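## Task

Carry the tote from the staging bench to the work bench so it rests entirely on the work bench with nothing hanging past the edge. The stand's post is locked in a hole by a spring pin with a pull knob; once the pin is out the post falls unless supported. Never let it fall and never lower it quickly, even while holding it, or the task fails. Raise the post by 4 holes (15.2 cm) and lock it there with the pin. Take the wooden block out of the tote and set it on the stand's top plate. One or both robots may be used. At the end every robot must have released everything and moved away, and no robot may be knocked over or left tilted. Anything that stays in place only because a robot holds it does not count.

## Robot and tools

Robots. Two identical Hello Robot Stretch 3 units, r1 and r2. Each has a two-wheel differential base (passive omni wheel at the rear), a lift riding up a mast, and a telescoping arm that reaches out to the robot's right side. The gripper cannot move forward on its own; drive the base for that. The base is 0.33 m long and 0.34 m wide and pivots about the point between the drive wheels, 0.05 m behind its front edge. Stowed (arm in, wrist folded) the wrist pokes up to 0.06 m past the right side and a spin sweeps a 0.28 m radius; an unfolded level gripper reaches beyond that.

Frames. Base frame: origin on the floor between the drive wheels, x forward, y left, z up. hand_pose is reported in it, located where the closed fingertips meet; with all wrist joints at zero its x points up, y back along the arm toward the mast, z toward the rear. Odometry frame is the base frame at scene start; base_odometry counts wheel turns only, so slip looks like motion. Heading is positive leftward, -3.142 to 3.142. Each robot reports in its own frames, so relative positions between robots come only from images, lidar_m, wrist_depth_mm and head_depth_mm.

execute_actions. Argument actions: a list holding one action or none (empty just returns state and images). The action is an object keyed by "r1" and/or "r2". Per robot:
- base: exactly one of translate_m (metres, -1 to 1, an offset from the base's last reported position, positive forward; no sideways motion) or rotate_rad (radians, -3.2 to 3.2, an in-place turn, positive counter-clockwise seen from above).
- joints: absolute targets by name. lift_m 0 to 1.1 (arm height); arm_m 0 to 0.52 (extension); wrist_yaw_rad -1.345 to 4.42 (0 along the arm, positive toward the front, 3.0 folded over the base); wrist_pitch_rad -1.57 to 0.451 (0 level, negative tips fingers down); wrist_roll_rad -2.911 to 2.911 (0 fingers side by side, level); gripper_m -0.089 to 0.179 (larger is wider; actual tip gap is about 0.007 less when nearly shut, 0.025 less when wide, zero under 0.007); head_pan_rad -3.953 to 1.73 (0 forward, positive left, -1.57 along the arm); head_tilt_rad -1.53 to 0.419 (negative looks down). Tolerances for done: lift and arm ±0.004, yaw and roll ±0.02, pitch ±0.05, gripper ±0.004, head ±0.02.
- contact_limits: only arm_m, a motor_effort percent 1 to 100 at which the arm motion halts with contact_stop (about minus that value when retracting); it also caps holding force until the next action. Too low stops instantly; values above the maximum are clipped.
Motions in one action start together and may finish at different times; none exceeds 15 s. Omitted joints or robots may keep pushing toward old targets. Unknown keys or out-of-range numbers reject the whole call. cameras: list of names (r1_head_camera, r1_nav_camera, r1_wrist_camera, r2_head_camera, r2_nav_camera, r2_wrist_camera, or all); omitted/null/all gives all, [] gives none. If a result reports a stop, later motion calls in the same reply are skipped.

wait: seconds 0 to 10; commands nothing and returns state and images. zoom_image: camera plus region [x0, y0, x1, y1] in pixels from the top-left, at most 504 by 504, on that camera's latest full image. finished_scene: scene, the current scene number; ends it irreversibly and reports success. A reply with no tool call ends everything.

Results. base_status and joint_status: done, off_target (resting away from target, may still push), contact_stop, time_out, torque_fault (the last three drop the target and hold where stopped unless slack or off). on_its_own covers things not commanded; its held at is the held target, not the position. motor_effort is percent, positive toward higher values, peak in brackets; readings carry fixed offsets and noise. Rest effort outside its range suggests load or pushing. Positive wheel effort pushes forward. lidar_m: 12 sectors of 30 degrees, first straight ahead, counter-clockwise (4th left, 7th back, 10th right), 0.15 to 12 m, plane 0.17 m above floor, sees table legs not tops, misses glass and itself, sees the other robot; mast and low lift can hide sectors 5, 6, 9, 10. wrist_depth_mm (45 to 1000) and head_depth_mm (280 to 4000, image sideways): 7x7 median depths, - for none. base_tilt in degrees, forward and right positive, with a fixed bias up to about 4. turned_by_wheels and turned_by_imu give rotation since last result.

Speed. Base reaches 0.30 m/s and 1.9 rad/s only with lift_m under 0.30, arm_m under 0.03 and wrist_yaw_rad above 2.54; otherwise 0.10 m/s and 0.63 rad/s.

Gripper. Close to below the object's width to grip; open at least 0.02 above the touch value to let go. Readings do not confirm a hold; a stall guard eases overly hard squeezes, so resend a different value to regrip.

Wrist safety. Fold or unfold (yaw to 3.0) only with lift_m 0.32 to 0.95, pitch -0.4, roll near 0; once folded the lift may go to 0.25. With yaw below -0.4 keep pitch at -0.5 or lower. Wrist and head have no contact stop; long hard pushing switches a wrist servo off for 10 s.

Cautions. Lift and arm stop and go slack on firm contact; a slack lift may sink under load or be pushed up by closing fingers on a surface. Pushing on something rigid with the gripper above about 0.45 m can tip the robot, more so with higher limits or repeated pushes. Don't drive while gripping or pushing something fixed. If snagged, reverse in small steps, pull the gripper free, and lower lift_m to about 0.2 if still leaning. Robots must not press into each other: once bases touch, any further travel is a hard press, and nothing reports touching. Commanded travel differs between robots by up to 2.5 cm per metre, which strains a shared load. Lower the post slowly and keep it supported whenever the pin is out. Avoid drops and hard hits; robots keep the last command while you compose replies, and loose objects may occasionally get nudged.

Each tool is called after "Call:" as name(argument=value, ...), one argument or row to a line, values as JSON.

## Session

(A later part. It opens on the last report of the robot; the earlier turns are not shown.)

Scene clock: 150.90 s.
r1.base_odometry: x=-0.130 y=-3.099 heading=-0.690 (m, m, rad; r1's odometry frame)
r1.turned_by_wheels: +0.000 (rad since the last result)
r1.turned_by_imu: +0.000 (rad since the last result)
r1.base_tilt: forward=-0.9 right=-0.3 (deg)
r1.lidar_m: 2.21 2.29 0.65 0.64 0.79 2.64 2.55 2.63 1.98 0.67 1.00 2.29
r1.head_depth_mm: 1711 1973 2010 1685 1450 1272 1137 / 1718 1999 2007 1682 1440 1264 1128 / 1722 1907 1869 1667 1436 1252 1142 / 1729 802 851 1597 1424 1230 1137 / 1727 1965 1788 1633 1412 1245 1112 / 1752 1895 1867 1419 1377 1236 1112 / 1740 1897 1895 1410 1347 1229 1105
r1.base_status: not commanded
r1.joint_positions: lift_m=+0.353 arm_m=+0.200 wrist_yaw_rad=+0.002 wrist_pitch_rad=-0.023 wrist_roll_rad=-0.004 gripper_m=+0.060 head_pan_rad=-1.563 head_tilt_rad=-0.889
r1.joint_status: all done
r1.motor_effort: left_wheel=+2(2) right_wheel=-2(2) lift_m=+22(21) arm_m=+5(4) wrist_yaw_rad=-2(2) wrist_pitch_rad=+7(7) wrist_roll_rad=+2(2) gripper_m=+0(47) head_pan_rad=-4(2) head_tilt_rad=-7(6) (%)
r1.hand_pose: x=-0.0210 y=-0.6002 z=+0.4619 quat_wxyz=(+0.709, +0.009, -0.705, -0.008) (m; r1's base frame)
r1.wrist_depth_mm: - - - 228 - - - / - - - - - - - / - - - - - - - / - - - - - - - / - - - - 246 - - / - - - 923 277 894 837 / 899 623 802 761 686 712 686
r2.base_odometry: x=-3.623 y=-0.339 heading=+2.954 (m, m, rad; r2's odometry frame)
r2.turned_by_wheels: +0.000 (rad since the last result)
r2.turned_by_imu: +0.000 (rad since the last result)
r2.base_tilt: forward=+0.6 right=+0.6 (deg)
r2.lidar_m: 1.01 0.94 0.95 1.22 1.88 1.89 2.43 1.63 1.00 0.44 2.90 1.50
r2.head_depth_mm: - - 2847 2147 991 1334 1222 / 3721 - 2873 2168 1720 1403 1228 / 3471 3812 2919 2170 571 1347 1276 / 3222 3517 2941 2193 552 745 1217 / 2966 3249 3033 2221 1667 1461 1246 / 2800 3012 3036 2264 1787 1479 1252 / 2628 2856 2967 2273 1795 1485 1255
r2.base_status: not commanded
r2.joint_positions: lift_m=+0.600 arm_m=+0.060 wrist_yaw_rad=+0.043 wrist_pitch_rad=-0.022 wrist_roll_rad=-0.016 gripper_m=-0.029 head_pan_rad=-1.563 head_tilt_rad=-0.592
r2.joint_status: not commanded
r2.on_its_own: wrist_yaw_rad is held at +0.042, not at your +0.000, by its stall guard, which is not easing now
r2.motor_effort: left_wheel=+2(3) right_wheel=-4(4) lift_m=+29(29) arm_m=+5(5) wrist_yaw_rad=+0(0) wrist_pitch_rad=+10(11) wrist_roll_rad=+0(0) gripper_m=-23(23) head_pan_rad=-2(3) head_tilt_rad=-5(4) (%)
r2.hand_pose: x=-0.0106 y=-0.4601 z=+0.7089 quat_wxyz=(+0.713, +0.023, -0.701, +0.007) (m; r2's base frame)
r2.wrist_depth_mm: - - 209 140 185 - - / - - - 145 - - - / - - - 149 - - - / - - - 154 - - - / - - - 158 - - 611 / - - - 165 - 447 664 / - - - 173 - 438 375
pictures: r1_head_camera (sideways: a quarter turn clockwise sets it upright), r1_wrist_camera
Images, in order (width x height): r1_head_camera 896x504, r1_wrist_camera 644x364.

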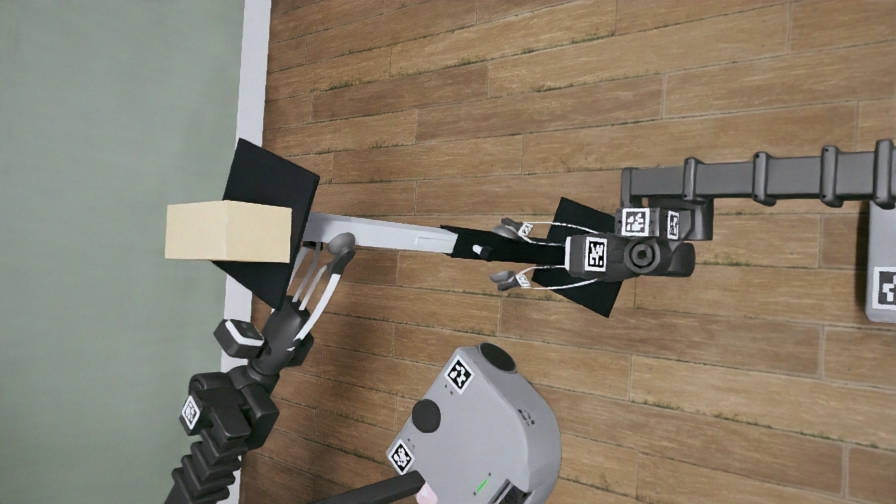

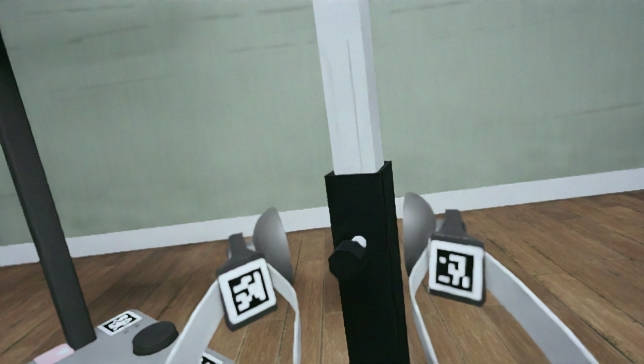

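Lower slightly, extend a bit more, and grip.

Call:
execute_actions(
  actions=[
    {"r1":{"joints":{"lift_m":0.345,"arm_m":0.225}}},
  ],
  cameras=[],
)

Call:
execute_actions(
  actions=[
    {"r1":{"joints":{"gripper_m":-0.02}}},
  ],
  cameras=["r1_wrist_camera"],
)

Call:
execute_actions(
  actions=[
    {"r1":{"joints":{"arm_m":0.195}}},
  ],
  cameras=["r1_wrist_camera","r1_head_camera"],
)

Scene clock: 152.17 s.
r1.base_odometry: x=-0.130 y=-3.099 heading=-0.690 (m, m, rad; r1's odometry frame)
r1.turned_by_wheels: +0.000 (rad since the last result)
r1.turned_by_imu: +0.000 (rad since the last result)
r1.base_tilt: forward=-0.9 right=-0.5 (deg)
r1.lidar_m: 2.20 2.29 0.66 0.64 0.79 2.64 2.55 2.64 1.99 0.67 1.00 2.29
r1.head_depth_mm: 1706 1994 2026 1683 1455 1275 1135 / 1721 1992 1993 1661 1444 1268 1129 / 1722 1913 1874 1658 1445 1256 1143 / 1729 800 853 1609 1404 1232 1138 / 1741 1964 1794 1634 1411 1243 1113 / 1747 1871 1864 1426 1378 1238 1105 / 1737 1899 1913 1406 1349 1230 1103
r1.base_status: not commanded
r1.joint_positions: lift_m=+0.345 arm_m=+0.225 wrist_yaw_rad=+0.002 wrist_pitch_rad=-0.023 wrist_roll_rad=-0.004 gripper_m=+0.060 head_pan_rad=-1.563 head_tilt_rad=-0.889
r1.joint_status: all done
r1.motor_effort: left_wheel=+1(2) right_wheel=-2(2) lift_m=+22(22) arm_m=+5(7) wrist_yaw_rad=-1(1) wrist_pitch_rad=+7(7) wrist_roll_rad=+1(2) gripper_m=-1(0) head_pan_rad=-2(4) head_tilt_rad=-7(7) (%)
r1.hand_pose: x=-0.0210 y=-0.6252 z=+0.4539 quat_wxyz=(+0.709, +0.009, -0.705, -0.008) (m; r1's base frame)
r1.wrist_depth_mm: - - - 206 - - - / - - - - - - - / - - - - - - - / - - - - - - - / - - - - 217 - - / - - - 910 234 892 836 / 863 635 791 742 277 687 679
r2.base_odometry: x=-3.623 y=-0.339 heading=+2.954 (m, m, rad; r2's odometry frame)
r2.turned_by_wheels: +0.000 (rad since the last result)
r2.turned_by_imu: +0.000 (rad since the last result)
r2.base_tilt: forward=+0.5 right=+0.6 (deg)
r2.lidar_m: 1.01 0.94 0.96 1.22 1.87 1.90 2.43 1.63 1.00 0.44 2.91 1.50
r2.head_depth_mm: - - 2887 2140 1023 1329 1221 / 3706 3994 2914 2151 1739 1369 1232 / 3393 3762 2945 2198 571 1346 1247 / 3171 3516 2947 2198 552 748 1210 / 2955 3284 3027 2220 1672 1460 1245 / 2806 3029 3028 2249 1778 1477 1255 / 2604 2823 2961 2283 1782 1485 1265
r2.base_status: not commanded
r2.joint_positions: lift_m=+0.600 arm_m=+0.060 wrist_yaw_rad=+0.043 wrist_pitch_rad=-0.022 wrist_roll_rad=-0.016 gripper_m=-0.029 head_pan_rad=-1.563 head_tilt_rad=-0.592
r2.joint_status: not commanded
r2.on_its_own: wrist_yaw_rad is held at +0.042, not at your +0.000, by its stall guard, which is not easing now
r2.motor_effort: left_wheel=+2(2) right_wheel=-4(4) lift_m=+30(29) arm_m=+5(5) wrist_yaw_rad=+0(0) wrist_pitch_rad=+10(10) wrist_roll_rad=+0(0) gripper_m=-23(23) head_pan_rad=-3(3) head_tilt_rad=-4(5) (%)
r2.hand_pose: x=-0.0106 y=-0.4601 z=+0.7089 quat_wxyz=(+0.713, +0.023, -0.701, +0.007) (m; r2's base frame)
r2.wrist_depth_mm: - - 209 139 185 - - / - - - 145 - - - / - - - 150 - - - / - - - 153 - - - / - - - 158 - - 623 / - - - 165 - 425 684 / - - - 174 - 384 673
pictures: none
No camera images: the call's "cameras" was empty. Leave "cameras" out to get every camera's image.

Scene clock: 153.47 s.
r1.base_odometry: x=-0.130 y=-3.099 heading=-0.690 (m, m, rad; r1's odometry frame)
r1.turned_by_wheels: +0.000 (rad since the last result)
r1.turned_by_imu: +0.000 (rad since the last result)
r1.base_tilt: forward=-1.0 right=-0.4 (deg)
r1.lidar_m: 2.20 2.29 0.65 0.64 0.79 2.65 2.55 2.64 1.99 0.67 1.00 2.29
r1.head_depth_mm: 1712 1993 2008 1682 1452 1272 1133 / 1719 1986 1995 1669 1440 1267 1126 / 1723 1927 1877 1650 1445 1258 1145 / 1732 802 850 1610 1436 1230 1135 / 1736 1977 1808 1637 1418 1246 1110 / 1737 1887 1854 1425 1380 1233 1104 / 1742 1896 1914 1404 1354 1229 1094
r1.base_status: not commanded
r1.joint_positions: lift_m=+0.345 arm_m=+0.225 wrist_yaw_rad=+0.002 wrist_pitch_rad=-0.023 wrist_roll_rad=-0.004 gripper_m=-0.020 head_pan_rad=-1.563 head_tilt_rad=-0.889
r1.joint_status: all done
r1.motor_effort: left_wheel=+2(2) right_wheel=-2(2) lift_m=+22(22) arm_m=+4(5) wrist_yaw_rad=-1(2) wrist_pitch_rad=+7(7) wrist_roll_rad=+2(1) gripper_m=-8(90) head_pan_rad=-3(3) head_tilt_rad=-7(7) (%)
r1.hand_pose: x=-0.0210 y=-0.6252 z=+0.4539 quat_wxyz=(+0.709, +0.009, -0.705, -0.008) (m; r1's base frame)
r1.wrist_depth_mm: - - - 205 - - - / - - - - - - - / - - - - - - - / - - - - - - - / - - - - - - - / - - - - - 893 827 / 859 611 824 766 674 706 672
r2.base_odometry: x=-3.623 y=-0.339 heading=+2.954 (m, m, rad; r2's odometry frame)
r2.turned_by_wheels: +0.000 (rad since the last result)
r2.turned_by_imu: +0.000 (rad since the last result)
r2.base_tilt: forward=+0.5 right=+0.5 (deg)
r2.lidar_m: 1.01 0.94 0.96 1.22 1.88 1.90 2.43 1.63 1.01 0.45 2.90 1.50
r2.head_depth_mm: - - 2846 2143 1025 1333 1228 / 3771 - 2885 2156 1730 1366 1243 / 3453 3855 2934 2199 570 1344 1216 / 3184 3499 3012 2209 551 746 1219 / 2980 3292 3008 2222 1673 1458 1249 / 2767 3047 3094 2237 1787 1470 1254 / 2599 2840 2957 2270 1797 1481 1264
r2.base_status: not commanded
r2.joint_positions: lift_m=+0.600 arm_m=+0.060 wrist_yaw_rad=+0.043 wrist_pitch_rad=-0.022 wrist_roll_rad=-0.016 gripper_m=-0.029 head_pan_rad=-1.563 head_tilt_rad=-0.592
r2.joint_status: not commanded
r2.on_its_own: wrist_yaw_rad is held at +0.042, not at your +0.000, by its stall guard, which is not easing now
r2.motor_effort: left_wheel=+3(3) right_wheel=-4(5) lift_m=+30(29) arm_m=+5(5) wrist_yaw_rad=+0(1) wrist_pitch_rad=+11(11) wrist_roll_rad=+0(0) gripper_m=-22(22) head_pan_rad=-2(3) head_tilt_rad=-4(4) (%)
r2.hand_pose: x=-0.0106 y=-0.4601 z=+0.7089 quat_wxyz=(+0.713, +0.023, -0.701, +0.007) (m; r2's base frame)
r2.wrist_depth_mm: - - 210 140 185 - - / - - - 145 - - - / - - - 150 - - - / - - - 154 - - - / - - - 158 - - 622 / - - - 164 - 434 681 / - - - 173 - 393 684
pictures: r1_wrist_camera
Images, in order (width x height): r1_wrist_camera 644x364.

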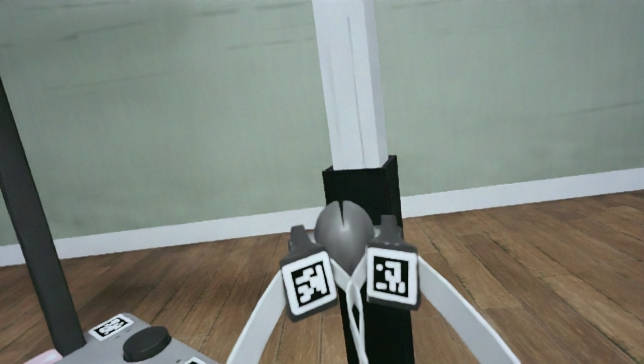

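Scene clock: 154.67 s.
r1.base_odometry: x=-0.130 y=-3.099 heading=-0.690 (m, m, rad; r1's odometry frame)
r1.turned_by_wheels: +0.000 (rad since the last result)
r1.turned_by_imu: +0.000 (rad since the last result)
r1.base_tilt: forward=-0.8 right=-0.4 (deg)
r1.lidar_m: 2.21 2.28 0.66 0.64 0.79 2.63 2.54 2.64 1.99 0.67 1.00 2.29
r1.head_depth_mm: 1706 1995 1999 1686 1445 1276 1139 / 1722 1997 1997 1680 1443 1262 1128 / 1713 1921 1856 1657 1433 1258 1138 / 1728 799 851 1594 1421 1230 1133 / 1738 1976 1817 1638 1414 1243 1114 / 1747 1879 1868 1423 1379 1234 1105 / 1752 1899 1918 1410 1346 1233 1100
r1.base_status: not commanded
r1.joint_positions: lift_m=+0.345 arm_m=+0.195 wrist_yaw_rad=+0.002 wrist_pitch_rad=-0.023 wrist_roll_rad=-0.004 gripper_m=-0.020 head_pan_rad=-1.563 head_tilt_rad=-0.889
r1.joint_status: all done
r1.motor_effort: left_wheel=+2(1) right_wheel=-2(2) lift_m=+22(22) arm_m=-4(4) wrist_yaw_rad=-1(2) wrist_pitch_rad=+7(7) wrist_roll_rad=+2(1) gripper_m=-8(8) head_pan_rad=-2(4) head_tilt_rad=-7(6) (%)
r1.hand_pose: x=-0.0210 y=-0.5960 z=+0.4539 quat_wxyz=(+0.709, +0.009, -0.705, -0.008) (m; r1's base frame)
r1.wrist_depth_mm: - - - 232 - - - / - - - - - - - / - - - - - - - / - - - - - - - / - - - - - - - / - - - - - 881 818 / 890 594 832 767 680 717 690
r2.base_odometry: x=-3.623 y=-0.339 heading=+2.954 (m, m, rad; r2's odometry frame)
r2.turned_by_wheels: +0.000 (rad since the last result)
r2.turned_by_imu: +0.000 (rad since the last result)
r2.base_tilt: forward=+0.5 right=+0.7 (deg)
r2.lidar_m: 1.01 0.94 0.96 1.22 1.88 1.90 2.43 1.62 1.00 0.44 2.91 1.50
r2.head_depth_mm: - - 2848 2151 1002 1329 1218 / 3733 - 2894 2167 1733 1400 1239 / 3450 3728 2952 2191 572 1374 1270 / 3159 3568 2925 2207 551 744 1225 / 2974 3285 3026 2227 1678 1463 1252 / 2781 3042 3072 2250 1771 1473 1258 / 2612 2833 2977 2286 1802 1490 1258
r2.base_status: not commanded
r2.joint_positions: lift_m=+0.600 arm_m=+0.060 wrist_yaw_rad=+0.043 wrist_pitch_rad=-0.022 wrist_roll_rad=-0.016 gripper_m=-0.029 head_pan_rad=-1.563 head_tilt_rad=-0.592
r2.joint_status: not commanded
r2.on_its_own: wrist_yaw_rad is held at +0.042, not at your +0.000, by its stall guard, which is not easing now
r2.motor_effort: left_wheel=+3(2) right_wheel=-4(4) lift_m=+30(29) arm_m=+5(5) wrist_yaw_rad=+0(0) wrist_pitch_rad=+10(10) wrist_roll_rad=+0(0) gripper_m=-23(23) head_pan_rad=-2(3) head_tilt_rad=-5(4) (%)
r2.hand_pose: x=-0.0106 y=-0.4601 z=+0.7089 quat_wxyz=(+0.713, +0.023, -0.701, +0.007) (m; r2's base frame)
r2.wrist_depth_mm: - - 210 140 185 - - / - - - 145 - - - / - - - 150 - - - / - - - 154 - - - / - - - 159 - - 636 / - - - 164 - 461 670 / - - - 172 - 440 383
pictures: r1_head_camera (sideways: a quarter turn clockwise sets it upright), r1_wrist_camera
Images, in order (width x height): r1_head_camera 896x504, r1_wrist_camera 644x364.

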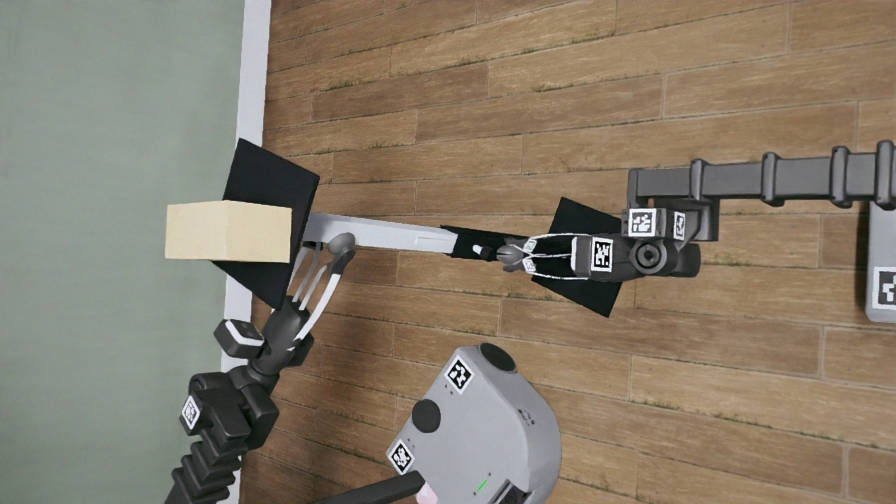

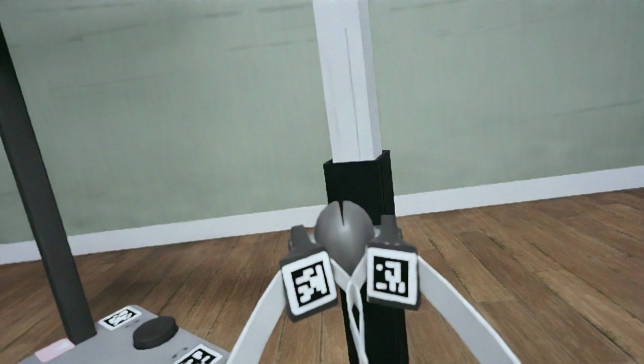

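Missed; not deep enough.

Call:
execute_actions(
  actions=[
    {"r1":{"joints":{"gripper_m":0.06,"arm_m":0.26}}},
  ],
  cameras=["r1_wrist_camera","r1_head_camera"],
)

Scene clock: 156.37 s.
r1.base_odometry: x=-0.130 y=-3.099 heading=-0.690 (m, m, rad; r1's odometry frame)
r1.turned_by_wheels: +0.000 (rad since the last result)
r1.turned_by_imu: +0.000 (rad since the last result)
r1.base_tilt: forward=-0.9 right=-0.2 (deg)
r1.lidar_m: 2.20 2.28 0.66 0.64 0.78 2.64 2.55 2.64 1.99 0.67 1.00 2.29
r1.head_depth_mm: 1707 1998 2018 1684 1447 1273 1137 / 1718 2000 1986 1674 1443 1260 1129 / 1723 1921 1860 1666 1459 1258 1141 / 1722 800 850 1607 1417 1248 1136 / 1730 1977 1799 1631 1418 1241 1113 / 1744 1891 1876 1423 1381 1236 1106 / 1749 1902 1903 1409 1346 1230 1099
r1.base_status: not commanded
r1.joint_positions: lift_m=+0.345 arm_m=+0.260 wrist_yaw_rad=+0.002 wrist_pitch_rad=-0.023 wrist_roll_rad=-0.004 gripper_m=+0.060 head_pan_rad=-1.563 head_tilt_rad=-0.889
r1.joint_status: all done
r1.motor_effort: left_wheel=+1(2) right_wheel=-2(2) lift_m=+22(22) arm_m=+5(6) wrist_yaw_rad=-2(1) wrist_pitch_rad=+7(7) wrist_roll_rad=+2(2) gripper_m=+0(85) head_pan_rad=-3(3) head_tilt_rad=-7(6) (%)
r1.hand_pose: x=-0.0210 y=-0.6602 z=+0.4539 quat_wxyz=(+0.709, +0.009, -0.705, -0.008) (m; r1's base frame)
r1.wrist_depth_mm: - - - 172 - - - / - - - 179 - - - / - - - - - - - / - - - - - - - / - - - - 181 - - / - - - 554 186 885 846 / 847 653 794 726 199 708 688
r2.base_odometry: x=-3.623 y=-0.339 heading=+2.954 (m, m, rad; r2's odometry frame)
r2.turned_by_wheels: +0.000 (rad since the last result)
r2.turned_by_imu: +0.000 (rad since the last result)
r2.base_tilt: forward=+0.5 right=+0.6 (deg)
r2.lidar_m: 1.01 0.94 0.96 1.22 1.88 1.91 2.43 1.63 1.00 0.45 2.91 1.50
r2.head_depth_mm: - - 2830 2150 1040 1329 1223 / 3736 - 2912 2151 1727 938 1234 / 3443 3746 2963 2198 571 1375 1192 / 3179 3504 3030 2200 552 747 1216 / 2945 3276 3016 2225 1684 1462 1249 / 2767 3007 3047 2251 1786 1474 1260 / 2610 2825 2990 2283 1800 1491 1260
r2.base_status: not commanded
r2.joint_positions: lift_m=+0.600 arm_m=+0.060 wrist_yaw_rad=+0.043 wrist_pitch_rad=-0.022 wrist_roll_rad=-0.016 gripper_m=-0.029 head_pan_rad=-1.563 head_tilt_rad=-0.592
r2.joint_status: not commanded
r2.on_its_own: wrist_yaw_rad is held at +0.042, not at your +0.000, by its stall guard, which is not easing now
r2.motor_effort: left_wheel=+3(2) right_wheel=-4(4) lift_m=+29(30) arm_m=+5(5) wrist_yaw_rad=+1(1) wrist_pitch_rad=+11(11) wrist_roll_rad=+0(0) gripper_m=-23(23) head_pan_rad=-1(3) head_tilt_rad=-4(5) (%)
r2.hand_pose: x=-0.0106 y=-0.4601 z=+0.7089 quat_wxyz=(+0.713, +0.023, -0.701, +0.007) (m; r2's base frame)
r2.wrist_depth_mm: - - 209 140 186 - - / - - - 145 - - - / - - - 149 - - - / - - - 154 - - - / - - - 159 - - 634 / - - - 164 - 425 - / - - - 173 - 366 716
pictures: r1_head_camera (sideways: a quarter turn clockwise sets it upright), r1_wrist_camera
Images, in order (width x height): r1_head_camera 896x504, r1_wrist_camera 644x364.

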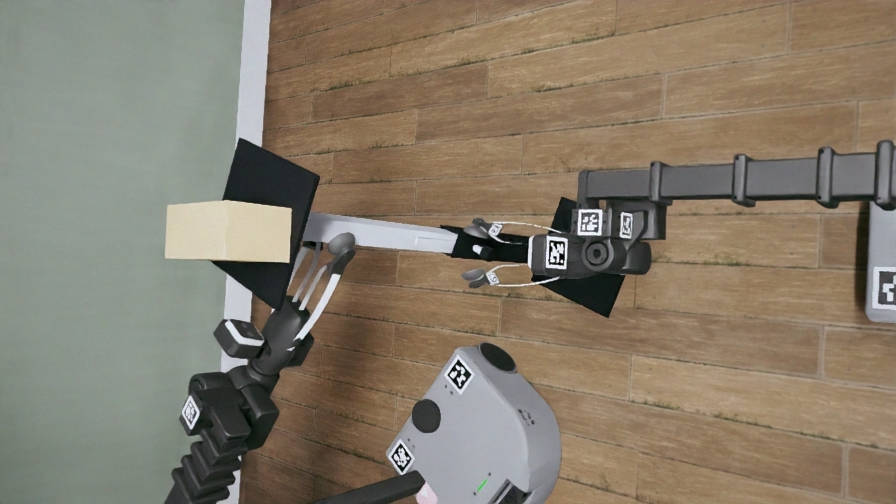

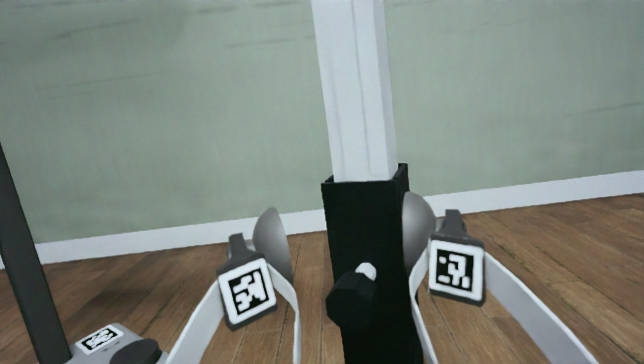

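Call:
execute_actions(
  actions=[
    {"r1":{"joints":{"lift_m":0.323,"arm_m":0.25}}},
  ],
  cameras=[],
)

Call:
execute_actions(
  actions=[
    {"r1":{"joints":{"gripper_m":-0.02}}},
  ],
  cameras=["r1_wrist_camera"],
)

Call:
execute_actions(
  actions=[
    {"r1":{"joints":{"arm_m":0.22}}},
  ],
  cameras=["r1_wrist_camera","r1_head_camera"],
)

Scene clock: 158.70 s.
r1.base_odometry: x=-0.130 y=-3.099 heading=-0.690 (m, m, rad; r1's odometry frame)
r1.turned_by_wheels: +0.000 (rad since the last result)
r1.turned_by_imu: +0.001 (rad since the last result)
r1.base_tilt: forward=-0.9 right=-0.4 (deg)
r1.lidar_m: 2.20 2.28 0.65 0.64 0.79 2.64 2.54 2.65 1.99 0.67 1.00 2.29
r1.head_depth_mm: 1709 1978 2003 1689 1446 1274 1135 / 1711 1991 2007 1677 1440 1265 1129 / 1723 1902 1881 1660 1456 1261 1140 / 1730 799 851 1612 1423 1233 1139 / 1740 1980 1813 1647 1412 1245 1110 / 1740 1878 1863 1421 1379 1236 1108 / 1739 1894 1907 1413 1346 1230 1100
r1.base_status: not commanded
r1.joint_positions: lift_m=+0.323 arm_m=+0.250 wrist_yaw_rad=+0.002 wrist_pitch_rad=-0.023 wrist_roll_rad=-0.004 gripper_m=+0.060 head_pan_rad=-1.563 head_tilt_rad=-0.889
r1.joint_status: all done
r1.motor_effort: left_wheel=+1(2) right_wheel=-2(2) lift_m=+22(21) arm_m=-4(4) wrist_yaw_rad=-1(1) wrist_pitch_rad=+7(7) wrist_roll_rad=+1(2) gripper_m=+0(0) head_pan_rad=-3(3) head_tilt_rad=-7(6) (%)
r1.hand_pose: x=-0.0210 y=-0.6510 z=+0.4319 quat_wxyz=(+0.709, +0.009, -0.705, -0.008) (m; r1's base frame)
r1.wrist_depth_mm: - - - 182 - - - / - - - 189 - - - / - - - - - - - / - - - 193 - - - / - - - 197 191 - - / - - - 889 197 846 795 / 559 575 767 722 219 660 673
r2.base_odometry: x=-3.623 y=-0.339 heading=+2.954 (m, m, rad; r2's odometry frame)
r2.turned_by_wheels: +0.000 (rad since the last result)
r2.turned_by_imu: +0.000 (rad since the last result)
r2.base_tilt: forward=+0.5 right=+0.5 (deg)
r2.lidar_m: 1.01 0.94 0.96 1.22 1.88 1.91 2.44 1.63 1.01 0.44 2.91 1.50
r2.head_depth_mm: - - 2857 2142 1078 1333 1224 / 3719 3976 2921 2173 1722 1343 1226 / 3449 3745 2975 2174 571 1379 1217 / 3192 3549 2982 2182 551 745 1221 / 2950 3267 2995 2209 1676 1461 1245 / 2804 3041 3062 2266 1771 1481 1256 / 2629 2864 2973 2271 1795 1488 1261
r2.base_status: not commanded
r2.joint_positions: lift_m=+0.600 arm_m=+0.060 wrist_yaw_rad=+0.043 wrist_pitch_rad=-0.022 wrist_roll_rad=-0.016 gripper_m=-0.029 head_pan_rad=-1.563 head_tilt_rad=-0.592
r2.joint_status: not commanded
r2.on_its_own: wrist_yaw_rad is held at +0.042, not at your +0.000, by its stall guard, which is not easing now
r2.motor_effort: left_wheel=+4(3) right_wheel=-4(4) lift_m=+29(29) arm_m=+5(5) wrist_yaw_rad=+0(0) wrist_pitch_rad=+11(11) wrist_roll_rad=+0(0) gripper_m=-23(23) head_pan_rad=-3(3) head_tilt_rad=-4(5) (%)
r2.hand_pose: x=-0.0106 y=-0.4601 z=+0.7089 quat_wxyz=(+0.713, +0.023, -0.701, +0.007) (m; r2's base frame)
r2.wrist_depth_mm: - - 208 140 186 - - / - - - 145 - - - / - - - 150 - - - / - - - 154 - - - / - - - 158 - - 663 / - - - 165 - 507 619 / - - - 171 - 371 -
pictures: none
No camera images: the call's "cameras" was empty. Leave "cameras" out to get every camera's image.

Scene clock: 160.00 s.
r1.base_odometry: x=-0.130 y=-3.099 heading=-0.690 (m, m, rad; r1's odometry frame)
r1.turned_by_wheels: +0.000 (rad since the last result)
r1.turned_by_imu: +0.000 (rad since the last result)
r1.base_tilt: forward=-0.9 right=-0.2 (deg)
r1.lidar_m: 2.20 2.28 0.65 0.64 0.79 2.65 2.54 2.64 1.99 0.67 1.00 2.29
r1.head_depth_mm: 1711 1970 2014 1682 1451 1272 1135 / 1730 2005 2000 1666 1446 1267 1129 / 1725 1919 1879 1662 1464 1254 1140 / 1732 799 848 1611 1436 1232 1131 / 1738 1977 1802 1639 1407 1244 1115 / 1741 1889 1869 1417 1379 1231 1104 / 1748 1901 1900 1400 1349 1230 1101
r1.base_status: not commanded
r1.joint_positions: lift_m=+0.323 arm_m=+0.250 wrist_yaw_rad=+0.002 wrist_pitch_rad=-0.023 wrist_roll_rad=-0.004 gripper_m=-0.019 head_pan_rad=-1.563 head_tilt_rad=-0.889
r1.joint_status: all done
r1.motor_effort: left_wheel=+2(2) right_wheel=-2(2) lift_m=+22(22) arm_m=-1(4) wrist_yaw_rad=-2(2) wrist_pitch_rad=+7(7) wrist_roll_rad=+1(2) gripper_m=-15(95) head_pan_rad=-3(2) head_tilt_rad=-6(6) (%)
r1.hand_pose: x=-0.0210 y=-0.6507 z=+0.4321 quat_wxyz=(+0.709, +0.009, -0.705, -0.008) (m; r1's base frame)
r1.wrist_depth_mm: - - - 181 - - - / - - - 188 - - - / - - - - - - - / - - - 194 - - - / - - - 183 - - - / - - - 204 - 859 812 / 579 567 776 734 225 688 637
r2.base_odometry: x=-3.623 y=-0.339 heading=+2.954 (m, m, rad; r2's odometry frame)
r2.turned_by_wheels: +0.000 (rad since the last result)
r2.turned_by_imu: +0.000 (rad since the last result)
r2.base_tilt: forward=+0.5 right=+0.5 (deg)
r2.lidar_m: 1.01 0.94 0.96 1.22 1.88 1.90 2.43 1.63 1.00 0.44 2.90 1.50
r2.head_depth_mm: - - 2905 2144 1086 1325 1224 / 3709 - 2914 2157 1729 1338 1237 / 3417 3772 2924 2180 572 1375 1022 / 3237 3534 2961 2214 552 746 1217 / 2937 3250 3006 2224 1685 1464 1251 / 2797 3028 3107 2264 1794 1477 1251 / 2618 2854 2952 2275 1793 1484 1263
r2.base_status: not commanded
r2.joint_positions: lift_m=+0.600 arm_m=+0.060 wrist_yaw_rad=+0.043 wrist_pitch_rad=-0.022 wrist_roll_rad=-0.016 gripper_m=-0.029 head_pan_rad=-1.563 head_tilt_rad=-0.592
r2.joint_status: not commanded
r2.on_its_own: wrist_yaw_rad is held at +0.042, not at your +0.000, by its stall guard, which is not easing now
r2.motor_effort: left_wheel=+3(3) right_wheel=-4(4) lift_m=+29(29) arm_m=+5(5) wrist_yaw_rad=+0(0) wrist_pitch_rad=+11(10) wrist_roll_rad=+0(0) gripper_m=-23(23) head_pan_rad=-2(2) head_tilt_rad=-4(5) (%)
r2.hand_pose: x=-0.0106 y=-0.4601 z=+0.7089 quat_wxyz=(+0.713, +0.023, -0.701, +0.007) (m; r2's base frame)
r2.wrist_depth_mm: - - 209 140 185 - - / - - - 145 - - - / - - - 150 - - - / - - - 153 - - - / - - - 159 - - 670 / - - - 164 - 486 634 / - - - 173 - 378 -
pictures: r1_wrist_camera
Images, in order (width x height): r1_wrist_camera 644x364.

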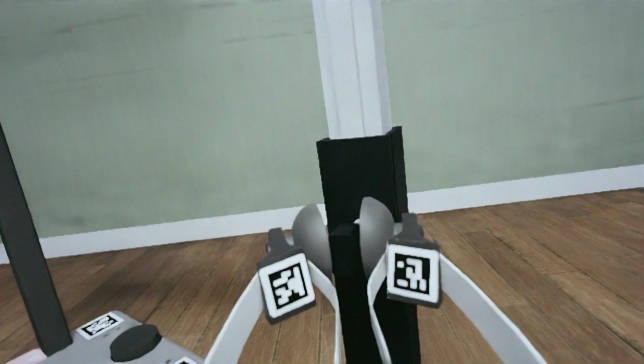

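Scene clock: 161.23 s.
r1.base_odometry: x=-0.130 y=-3.099 heading=-0.690 (m, m, rad; r1's odometry frame)
r1.turned_by_wheels: +0.000 (rad since the last result)
r1.turned_by_imu: +0.000 (rad since the last result)
r1.base_tilt: forward=-0.9 right=-0.4 (deg)
r1.lidar_m: 2.20 2.29 0.65 0.64 0.79 2.64 2.55 2.64 1.99 0.68 1.00 2.28
r1.head_depth_mm: 1707 1994 2014 1690 1447 1268 1134 / 1726 1996 2008 1678 1441 1263 1133 / 1725 1904 1860 1651 1429 1235 1140 / 1725 799 852 1608 1434 1227 1140 / 1724 1977 1796 1629 1418 1243 1118 / 1754 1889 1872 1426 1376 1234 1106 / 1748 1908 1906 1407 1349 1227 1103
r1.base_status: not commanded
r1.joint_positions: lift_m=+0.323 arm_m=+0.220 wrist_yaw_rad=-0.003 wrist_pitch_rad=-0.020 wrist_roll_rad=-0.004 gripper_m=-0.020 head_pan_rad=-1.563 head_tilt_rad=-0.889
r1.joint_status: all done
r1.motor_effort: left_wheel=+1(3) right_wheel=-2(4) lift_m=+22(22) arm_m=-4(6) wrist_yaw_rad=+3(10) wrist_pitch_rad=+6(7) wrist_roll_rad=+2(1) gripper_m=-8(15) head_pan_rad=-3(3) head_tilt_rad=-7(6) (%)
r1.hand_pose: x=-0.0222 y=-0.6211 z=+0.4329 quat_wxyz=(+0.709, +0.006, -0.705, -0.008) (m; r1's base frame)
r1.wrist_depth_mm: - - - 208 - - - / - - - 216 - - - / - - - - - - - / - - - - - - - / - - - - - - - / - - - - - 860 816 / 600 561 812 738 661 684 641
r2.base_odometry: x=-3.623 y=-0.339 heading=+2.954 (m, m, rad; r2's odometry frame)
r2.turned_by_wheels: +0.000 (rad since the last result)
r2.turned_by_imu: +0.000 (rad since the last result)
r2.base_tilt: forward=+0.5 right=+0.6 (deg)
r2.lidar_m: 1.01 0.94 0.96 1.22 1.87 1.91 2.44 1.63 1.00 0.45 2.90 1.50
r2.head_depth_mm: - - 2887 2134 1050 1327 1219 / 3730 - 2896 2167 1718 1365 1239 / 3431 3770 2958 2195 571 1371 1217 / 3194 3548 2969 2208 551 747 1219 / 2944 3299 3012 2227 1676 1470 1244 / 2789 3023 3054 2255 1776 1469 1255 / 2652 2822 2960 2276 1796 1485 1266
r2.base_status: not commanded
r2.joint_positions: lift_m=+0.600 arm_m=+0.060 wrist_yaw_rad=+0.043 wrist_pitch_rad=-0.022 wrist_roll_rad=-0.016 gripper_m=-0.029 head_pan_rad=-1.563 head_tilt_rad=-0.592
r2.joint_status: not commanded
r2.on_its_own: wrist_yaw_rad is held at +0.042, not at your +0.000, by its stall guard, which is not easing now
r2.motor_effort: left_wheel=+3(3) right_wheel=-5(4) lift_m=+30(30) arm_m=+5(5) wrist_yaw_rad=+0(0) wrist_pitch_rad=+10(10) wrist_roll_rad=+0(1) gripper_m=-22(23) head_pan_rad=-3(3) head_tilt_rad=-5(5) (%)
r2.hand_pose: x=-0.0106 y=-0.4601 z=+0.7089 quat_wxyz=(+0.713, +0.023, -0.701, +0.007) (m; r2's base frame)
r2.wrist_depth_mm: - - 209 140 186 - - / - - - 144 - - - / - - - 149 - - - / - - - 154 - - - / - - - 159 - - 676 / - - - 164 - 495 625 / - - - 172 - 410 695
pictures: r1_head_camera (sideways: a quarter turn clockwise sets it upright), r1_wrist_camera
Images, in order (width x height): r1_head_camera 896x504, r1_wrist_camera 644x364.

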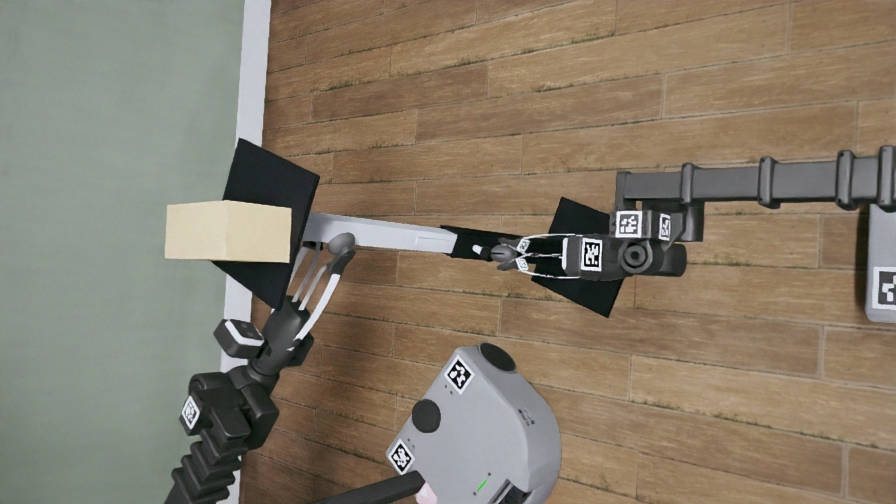

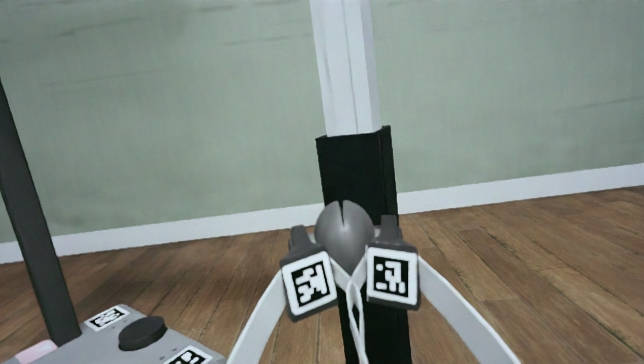

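Call:
execute_actions(
  actions=[
    {"r1":{"base":{"translate_m":0.23},"joints":{"arm_m":0.1,"gripper_m":0.06}},"r2":{"joints":{"lift_m":0.604}}},
  ],
  cameras=[],
)

Call:
execute_actions(
  actions=[
    {"r1":{"base":{"rotate_rad":-0.4},"joints":{"arm_m":0.2}}},
  ],
  cameras=["r1_wrist_camera","r1_head_camera"],
)

Scene clock: 165.23 s.
r1.base_odometry: x=+0.047 y=-3.245 heading=-0.690 (m, m, rad; r1's odometry frame)
r1.turned_by_wheels: +0.000 (rad since the last result)
r1.turned_by_imu: +0.001 (rad since the last result)
r1.base_tilt: forward=-0.9 right=-0.3 (deg)
r1.lidar_m: 1.98 2.05 2.80 0.63 3.91 0.94 2.78 2.72 0.72 0.95 1.02 2.06
r1.head_depth_mm: 1712 766 817 1679 1455 1273 1139 / 1696 1986 1859 1613 1395 1265 1125 / 1718 1906 1826 1657 1427 1283 - / 1736 1878 1869 1653 1412 - 1116 / 1736 1876 1920 1435 1363 1248 1122 / 1668 914 1819 1419 1377 1243 1108 / 1650 860 1895 1609 1395 1231 1100
r1.base_status: done
r1.joint_positions: lift_m=+0.323 arm_m=+0.100 wrist_yaw_rad=-0.002 wrist_pitch_rad=-0.020 wrist_roll_rad=-0.004 gripper_m=+0.060 head_pan_rad=-1.563 head_tilt_rad=-0.889
r1.joint_status: all done
r1.motor_effort: left_wheel=+2(5) right_wheel=-1(4) lift_m=+22(22) arm_m=-4(6) wrist_yaw_rad=+3(3) wrist_pitch_rad=+6(6) wrist_roll_rad=+1(1) gripper_m=+0(84) head_pan_rad=-3(2) head_tilt_rad=-7(6) (%)
r1.hand_pose: x=-0.0219 y=-0.5011 z=+0.4328 quat_wxyz=(+0.709, +0.007, -0.705, -0.008) (m; r1's base frame)
r1.wrist_depth_mm: - - - - - - - / - - - - - - 341 / - - - - - - 327 / - - - - - - 343 / - - - - - - 360 / - - 690 674 896 883 368 / 912 786 538 542 713 680 602
r2.base_odometry: x=-3.623 y=-0.339 heading=+2.954 (m, m, rad; r2's odometry frame)
r2.turned_by_wheels: +0.000 (rad since the last result)
r2.turned_by_imu: +0.000 (rad since the last result)
r2.base_tilt: forward=+0.4 right=+0.5 (deg)
r2.lidar_m: 1.01 0.94 0.96 1.22 1.87 1.91 2.44 0.95 1.11 0.44 2.90 1.50
r2.head_depth_mm: - - 2828 2141 1714 1421 1220 / 3700 - 2888 2175 1728 1435 1248 / 3436 3750 2952 2180 571 1372 1241 / 3160 3571 2963 2209 552 744 1220 / 3009 3298 3026 2241 1674 1462 1245 / 2772 3015 3048 2254 1778 1479 1254 / 2622 2834 2974 2263 1795 1478 1261
r2.base_status: not commanded
r2.joint_positions: lift_m=+0.604 arm_m=+0.060 wrist_yaw_rad=+0.043 wrist_pitch_rad=-0.036 wrist_roll_rad=-0.016 gripper_m=-0.029 head_pan_rad=-1.563 head_tilt_rad=-0.592
r2.joint_status: all done
r2.on_its_own: wrist_yaw_rad is held at +0.042, not at your +0.000, by its stall guard, which is not easing now
r2.motor_effort: left_wheel=+3(3) right_wheel=-5(4) lift_m=+31(34) arm_m=+5(5) wrist_yaw_rad=+0(1) wrist_pitch_rad=+17(18) wrist_roll_rad=+1(1) gripper_m=-22(22) head_pan_rad=+0(1) head_tilt_rad=-4(5) (%)
r2.hand_pose: x=-0.0105 y=-0.4597 z=+0.7093 quat_wxyz=(+0.713, +0.028, -0.700, +0.002) (m; r2's base frame)
r2.wrist_depth_mm: - - - 139 187 - - / - - - 144 - - - / - - - 150 - - - / - - - 153 - - - / - - - 158 - - - / - - - 166 - - - / - - - 175 - - -
pictures: none
No camera images: the call's "cameras" was empty. Leave "cameras" out to get every camera's image.

Scene clock: 167.20 s.
r1.base_odometry: x=+0.047 y=-3.245 heading=-1.090 (m, m, rad; r1's odometry frame)
r1.turned_by_wheels: -0.400 (rad since the last result)
r1.turned_by_imu: -0.393 (rad since the last result)
r1.base_tilt: forward=-1.1 right=-0.2 (deg)
r1.lidar_m: 1.99 1.97 2.13 3.22 2.17 0.94 2.81 2.77 2.43 0.72 0.95 2.07
r1.head_depth_mm: 2130 2401 2007 1689 1450 1276 1134 / 2031 2309 2010 1674 1440 1259 1133 / 1933 2220 1977 1662 1434 1242 1140 / 1865 803 1807 1602 1432 1228 1137 / 1800 794 1835 1639 1402 1247 1113 / 1730 1968 1787 1623 1401 1240 1106 / 1667 1835 1809 1621 1301 1233 1097
r1.base_status: done
r1.joint_positions: lift_m=+0.323 arm_m=+0.200 wrist_yaw_rad=-0.002 wrist_pitch_rad=-0.020 wrist_roll_rad=-0.004 gripper_m=+0.060 head_pan_rad=-1.563 head_tilt_rad=-0.889
r1.joint_status: all done
r1.motor_effort: left_wheel=+2(5) right_wheel=-2(6) lift_m=+22(22) arm_m=+6(6) wrist_yaw_rad=+2(2) wrist_pitch_rad=+6(6) wrist_roll_rad=+2(1) gripper_m=+0(0) head_pan_rad=-3(3) head_tilt_rad=-7(7) (%)
r1.hand_pose: x=-0.0218 y=-0.6003 z=+0.4328 quat_wxyz=(+0.709, +0.007, -0.705, -0.008) (m; r1's base frame)
r1.wrist_depth_mm: - - - - - - - / - - - - - - - / - - - - - - - / - - - - - - - / - - - - - - - / - - - 837 904 857 802 / 897 853 778 723 710 677 655
r2.base_odometry: x=-3.623 y=-0.339 heading=+2.954 (m, m, rad; r2's odometry frame)
r2.turned_by_wheels: +0.000 (rad since the last result)
r2.turned_by_imu: +0.000 (rad since the last result)
r2.base_tilt: forward=+0.6 right=+0.5 (deg)
r2.lidar_m: 1.01 0.94 0.95 1.22 1.88 1.91 2.44 0.95 1.81 0.45 2.90 1.50
r2.head_depth_mm: - - 2823 2151 1709 1334 1219 / 3784 - 2886 2165 1734 1401 1246 / 3480 3713 2944 2185 570 1370 1243 / 3209 3573 2972 2215 551 745 1221 / 2975 3255 2987 2241 1680 1458 1248 / 2787 3025 3082 2253 1785 1474 1257 / 2638 2834 2989 2290 1810 1482 1261
r2.base_status: not commanded
r2.joint_positions: lift_m=+0.604 arm_m=+0.060 wrist_yaw_rad=+0.043 wrist_pitch_rad=-0.036 wrist_roll_rad=-0.016 gripper_m=-0.029 head_pan_rad=-1.563 head_tilt_rad=-0.592
r2.joint_status: not commanded
r2.on_its_own: wrist_yaw_rad is held at +0.042, not at your +0.000, by its stall guard, which is not easing now
r2.motor_effort: left_wheel=+3(3) right_wheel=-4(4) lift_m=+32(32) arm_m=+5(4) wrist_yaw_rad=+0(0) wrist_pitch_rad=+17(17) wrist_roll_rad=+0(0) gripper_m=-23(22) head_pan_rad=-2(3) head_tilt_rad=-5(4) (%)
r2.hand_pose: x=-0.0105 y=-0.4597 z=+0.7093 quat_wxyz=(+0.713, +0.028, -0.700, +0.002) (m; r2's base frame)
r2.wrist_depth_mm: - - - 139 188 - - / - - - 144 - - - / - - - 149 - - - / - - - 153 - - - / - - - 158 - - - / - - - 166 - - - / - - - 174 - - -
pictures: r1_head_camera (sideways: a quarter turn clockwise sets it upright), r1_wrist_camera
Images, in order (width x height): r1_head_camera 896x504, r1_wrist_camera 644x364.

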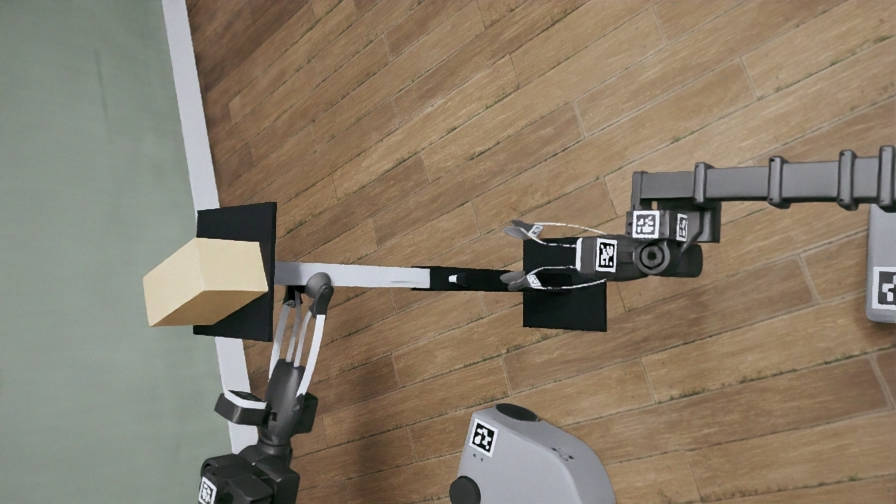

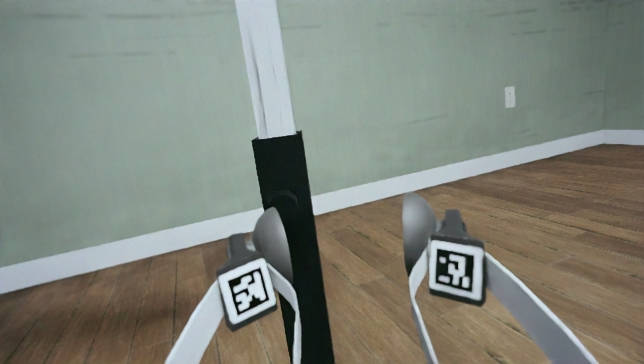

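Call:
execute_actions(
  actions=[
    {"r1":{"base":{"translate_m":0.043}}},
  ],
  cameras=[],
)

Call:
execute_actions(
  actions=[
    {"r1":{"joints":{"arm_m":0.295}}},
  ],
  cameras=["r1_wrist_camera"],
)

Scene clock: 169.00 s.
r1.base_odometry: x=+0.067 y=-3.284 heading=-1.090 (m, m, rad; r1's odometry frame)
r1.turned_by_wheels: +0.000 (rad since the last result)
r1.turned_by_imu: +0.001 (rad since the last result)
r1.base_tilt: forward=-1.0 right=-0.5 (deg)
r1.lidar_m: 1.96 1.94 2.09 3.17 2.19 0.98 2.84 2.81 2.41 0.72 0.93 2.05
r1.head_depth_mm: 2104 2362 2003 1683 1451 1275 1139 / 2001 2311 1989 1674 1440 1262 1130 / 1923 2156 1925 1664 1430 1239 1137 / 1845 741 914 1608 1401 1232 1132 / 1782 2039 1839 1632 1404 1242 1112 / 1712 1928 1823 1626 1372 1239 1109 / 1652 1794 1804 1614 1279 1231 1103
r1.base_status: done
r1.joint_positions: lift_m=+0.323 arm_m=+0.200 wrist_yaw_rad=-0.002 wrist_pitch_rad=-0.020 wrist_roll_rad=-0.004 gripper_m=+0.060 head_pan_rad=-1.563 head_tilt_rad=-0.889
r1.joint_status: not commanded
r1.motor_effort: left_wheel=+2(6) right_wheel=-2(5) lift_m=+22(22) arm_m=+4(4) wrist_yaw_rad=+3(2) wrist_pitch_rad=+6(6) wrist_roll_rad=+2(1) gripper_m=+0(0) head_pan_rad=-4(3) head_tilt_rad=-6(6) (%)
r1.hand_pose: x=-0.0218 y=-0.6003 z=+0.4328 quat_wxyz=(+0.709, +0.007, -0.705, -0.008) (m; r1's base frame)
r1.wrist_depth_mm: - - - - - - - / - - - - - - - / - - - 311 - - - / - - - - - - - / - - - 296 - - - / - - - 598 887 861 815 / 876 857 765 687 701 683 651
r2.base_odometry: x=-3.623 y=-0.339 heading=+2.954 (m, m, rad; r2's odometry frame)
r2.turned_by_wheels: +0.000 (rad since the last result)
r2.turned_by_imu: +0.000 (rad since the last result)
r2.base_tilt: forward=+0.5 right=+0.5 (deg)
r2.lidar_m: 1.01 0.94 0.96 1.22 1.88 1.90 2.44 0.93 1.81 0.44 2.90 1.49
r2.head_depth_mm: - - 2876 2135 1713 1427 1222 / 3731 - 2882 2170 1725 1433 1226 / 3410 3772 2910 2180 572 1374 1242 / 3207 3504 2979 2212 552 747 1220 / 2973 3254 2980 2233 1675 1463 1252 / 2813 3043 3063 2250 1779 1472 1252 / 2614 2834 2956 2274 1788 1484 1262
r2.base_status: not commanded
r2.joint_positions: lift_m=+0.604 arm_m=+0.060 wrist_yaw_rad=+0.043 wrist_pitch_rad=-0.036 wrist_roll_rad=-0.016 gripper_m=-0.029 head_pan_rad=-1.563 head_tilt_rad=-0.592
r2.joint_status: not commanded
r2.on_its_own: wrist_yaw_rad is held at +0.042, not at your +0.000, by its stall guard, which is not easing now
r2.motor_effort: left_wheel=+3(2) right_wheel=-4(5) lift_m=+31(31) arm_m=+4(4) wrist_yaw_rad=+0(0) wrist_pitch_rad=+17(17) wrist_roll_rad=+0(1) gripper_m=-23(23) head_pan_rad=-3(3) head_tilt_rad=-5(5) (%)
r2.hand_pose: x=-0.0105 y=-0.4597 z=+0.7093 quat_wxyz=(+0.713, +0.028, -0.700, +0.002) (m; r2's base frame)
r2.wrist_depth_mm: - - - 138 188 - - / - - - 144 - - - / - - - 149 - - - / - - - 153 - - - / - - - 159 - - - / - - - 166 - - - / - - - 173 - - -
pictures: none
No camera images: the call's "cameras" was empty. Leave "cameras" out to get every camera's image.

Scene clock: 170.93 s.
r1.base_odometry: x=+0.067 y=-3.284 heading=-1.090 (m, m, rad; r1's odometry frame)
r1.turned_by_wheels: +0.000 (rad since the last result)
r1.turned_by_imu: +0.000 (rad since the last result)
r1.base_tilt: forward=-0.9 right=-0.5 (deg)
r1.lidar_m: 1.96 1.93 2.09 3.15 2.20 0.98 2.85 2.81 2.41 0.72 0.93 2.04
r1.head_depth_mm: 2111 2372 1998 1687 1456 1272 1134 / 2032 2295 1996 1685 1449 1262 1128 / 1921 2173 1919 1673 1473 1267 1139 / 1847 738 914 1644 1436 1255 1135 / 1775 2023 1836 1634 1415 1247 1115 / 1714 1917 1815 1631 1383 1229 1104 / 1659 1785 1811 1606 1276 1231 1101
r1.base_status: not commanded
r1.joint_positions: lift_m=+0.323 arm_m=+0.295 wrist_yaw_rad=-0.002 wrist_pitch_rad=-0.020 wrist_roll_rad=-0.004 gripper_m=+0.060 head_pan_rad=-1.563 head_tilt_rad=-0.889
r1.joint_status: all done
r1.motor_effort: left_wheel=+2(2) right_wheel=-2(2) lift_m=+22(22) arm_m=+5(7) wrist_yaw_rad=+2(2) wrist_pitch_rad=+6(6) wrist_roll_rad=+2(2) gripper_m=+0(1) head_pan_rad=-3(2) head_tilt_rad=-6(6) (%)
r1.hand_pose: x=-0.0218 y=-0.6953 z=+0.4328 quat_wxyz=(+0.709, +0.007, -0.705, -0.008) (m; r1's base frame)
r1.wrist_depth_mm: - - - 181 - - - / - - - 188 - - - / - - - 188 - - - / - - - 190 - - - / - - - 193 - - - / - - - 202 845 854 797 / 891 842 756 211 709 663 672
r2.base_odometry: x=-3.623 y=-0.339 heading=+2.954 (m, m, rad; r2's odometry frame)
r2.turned_by_wheels: +0.000 (rad since the last result)
r2.turned_by_imu: +0.000 (rad since the last result)
r2.base_tilt: forward=+0.6 right=+0.6 (deg)
r2.lidar_m: 1.01 0.94 0.96 1.22 1.88 1.91 2.44 0.93 1.81 0.45 2.91 1.50
r2.head_depth_mm: - - 2882 2146 1719 885 1219 / 3771 - 2898 2171 1729 1427 1222 / 3420 3808 2935 2184 571 1375 1221 / 3209 3552 2975 2209 552 745 1219 / 3005 3292 2998 2229 1675 1466 1251 / 2773 3034 3039 2254 1788 1468 1249 / 2621 2825 2986 2277 1792 1486 1263
r2.base_status: not commanded
r2.joint_positions: lift_m=+0.604 arm_m=+0.060 wrist_yaw_rad=+0.043 wrist_pitch_rad=-0.036 wrist_roll_rad=-0.016 gripper_m=-0.029 head_pan_rad=-1.563 head_tilt_rad=-0.592
r2.joint_status: not commanded
r2.on_its_own: wrist_yaw_rad is held at +0.042, not at your +0.000, by its stall guard, which is not easing now
r2.motor_effort: left_wheel=+3(3) right_wheel=-4(3) lift_m=+31(32) arm_m=+4(4) wrist_yaw_rad=+0(0) wrist_pitch_rad=+17(17) wrist_roll_rad=+0(0) gripper_m=-22(23) head_pan_rad=-2(2) head_tilt_rad=-4(3) (%)
r2.hand_pose: x=-0.0105 y=-0.4597 z=+0.7093 quat_wxyz=(+0.713, +0.028, -0.700, +0.002) (m; r2's base frame)
r2.wrist_depth_mm: - - - 138 188 - - / - - - 144 - - - / - - - 149 - - - / - - - 154 - - - / - - - 159 - - - / - - - 166 - - - / - - - 173 - - 361
pictures: r1_wrist_camera
Images, in order (width x height): r1_wrist_camera 644x364.

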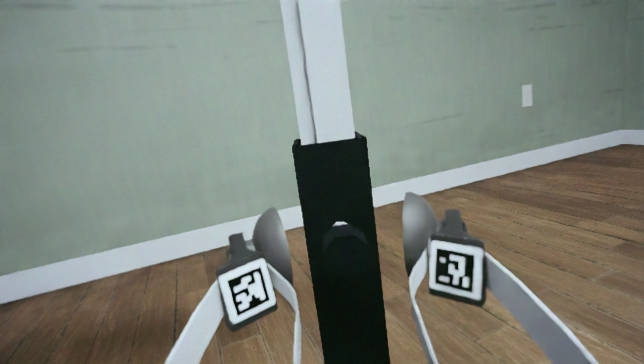

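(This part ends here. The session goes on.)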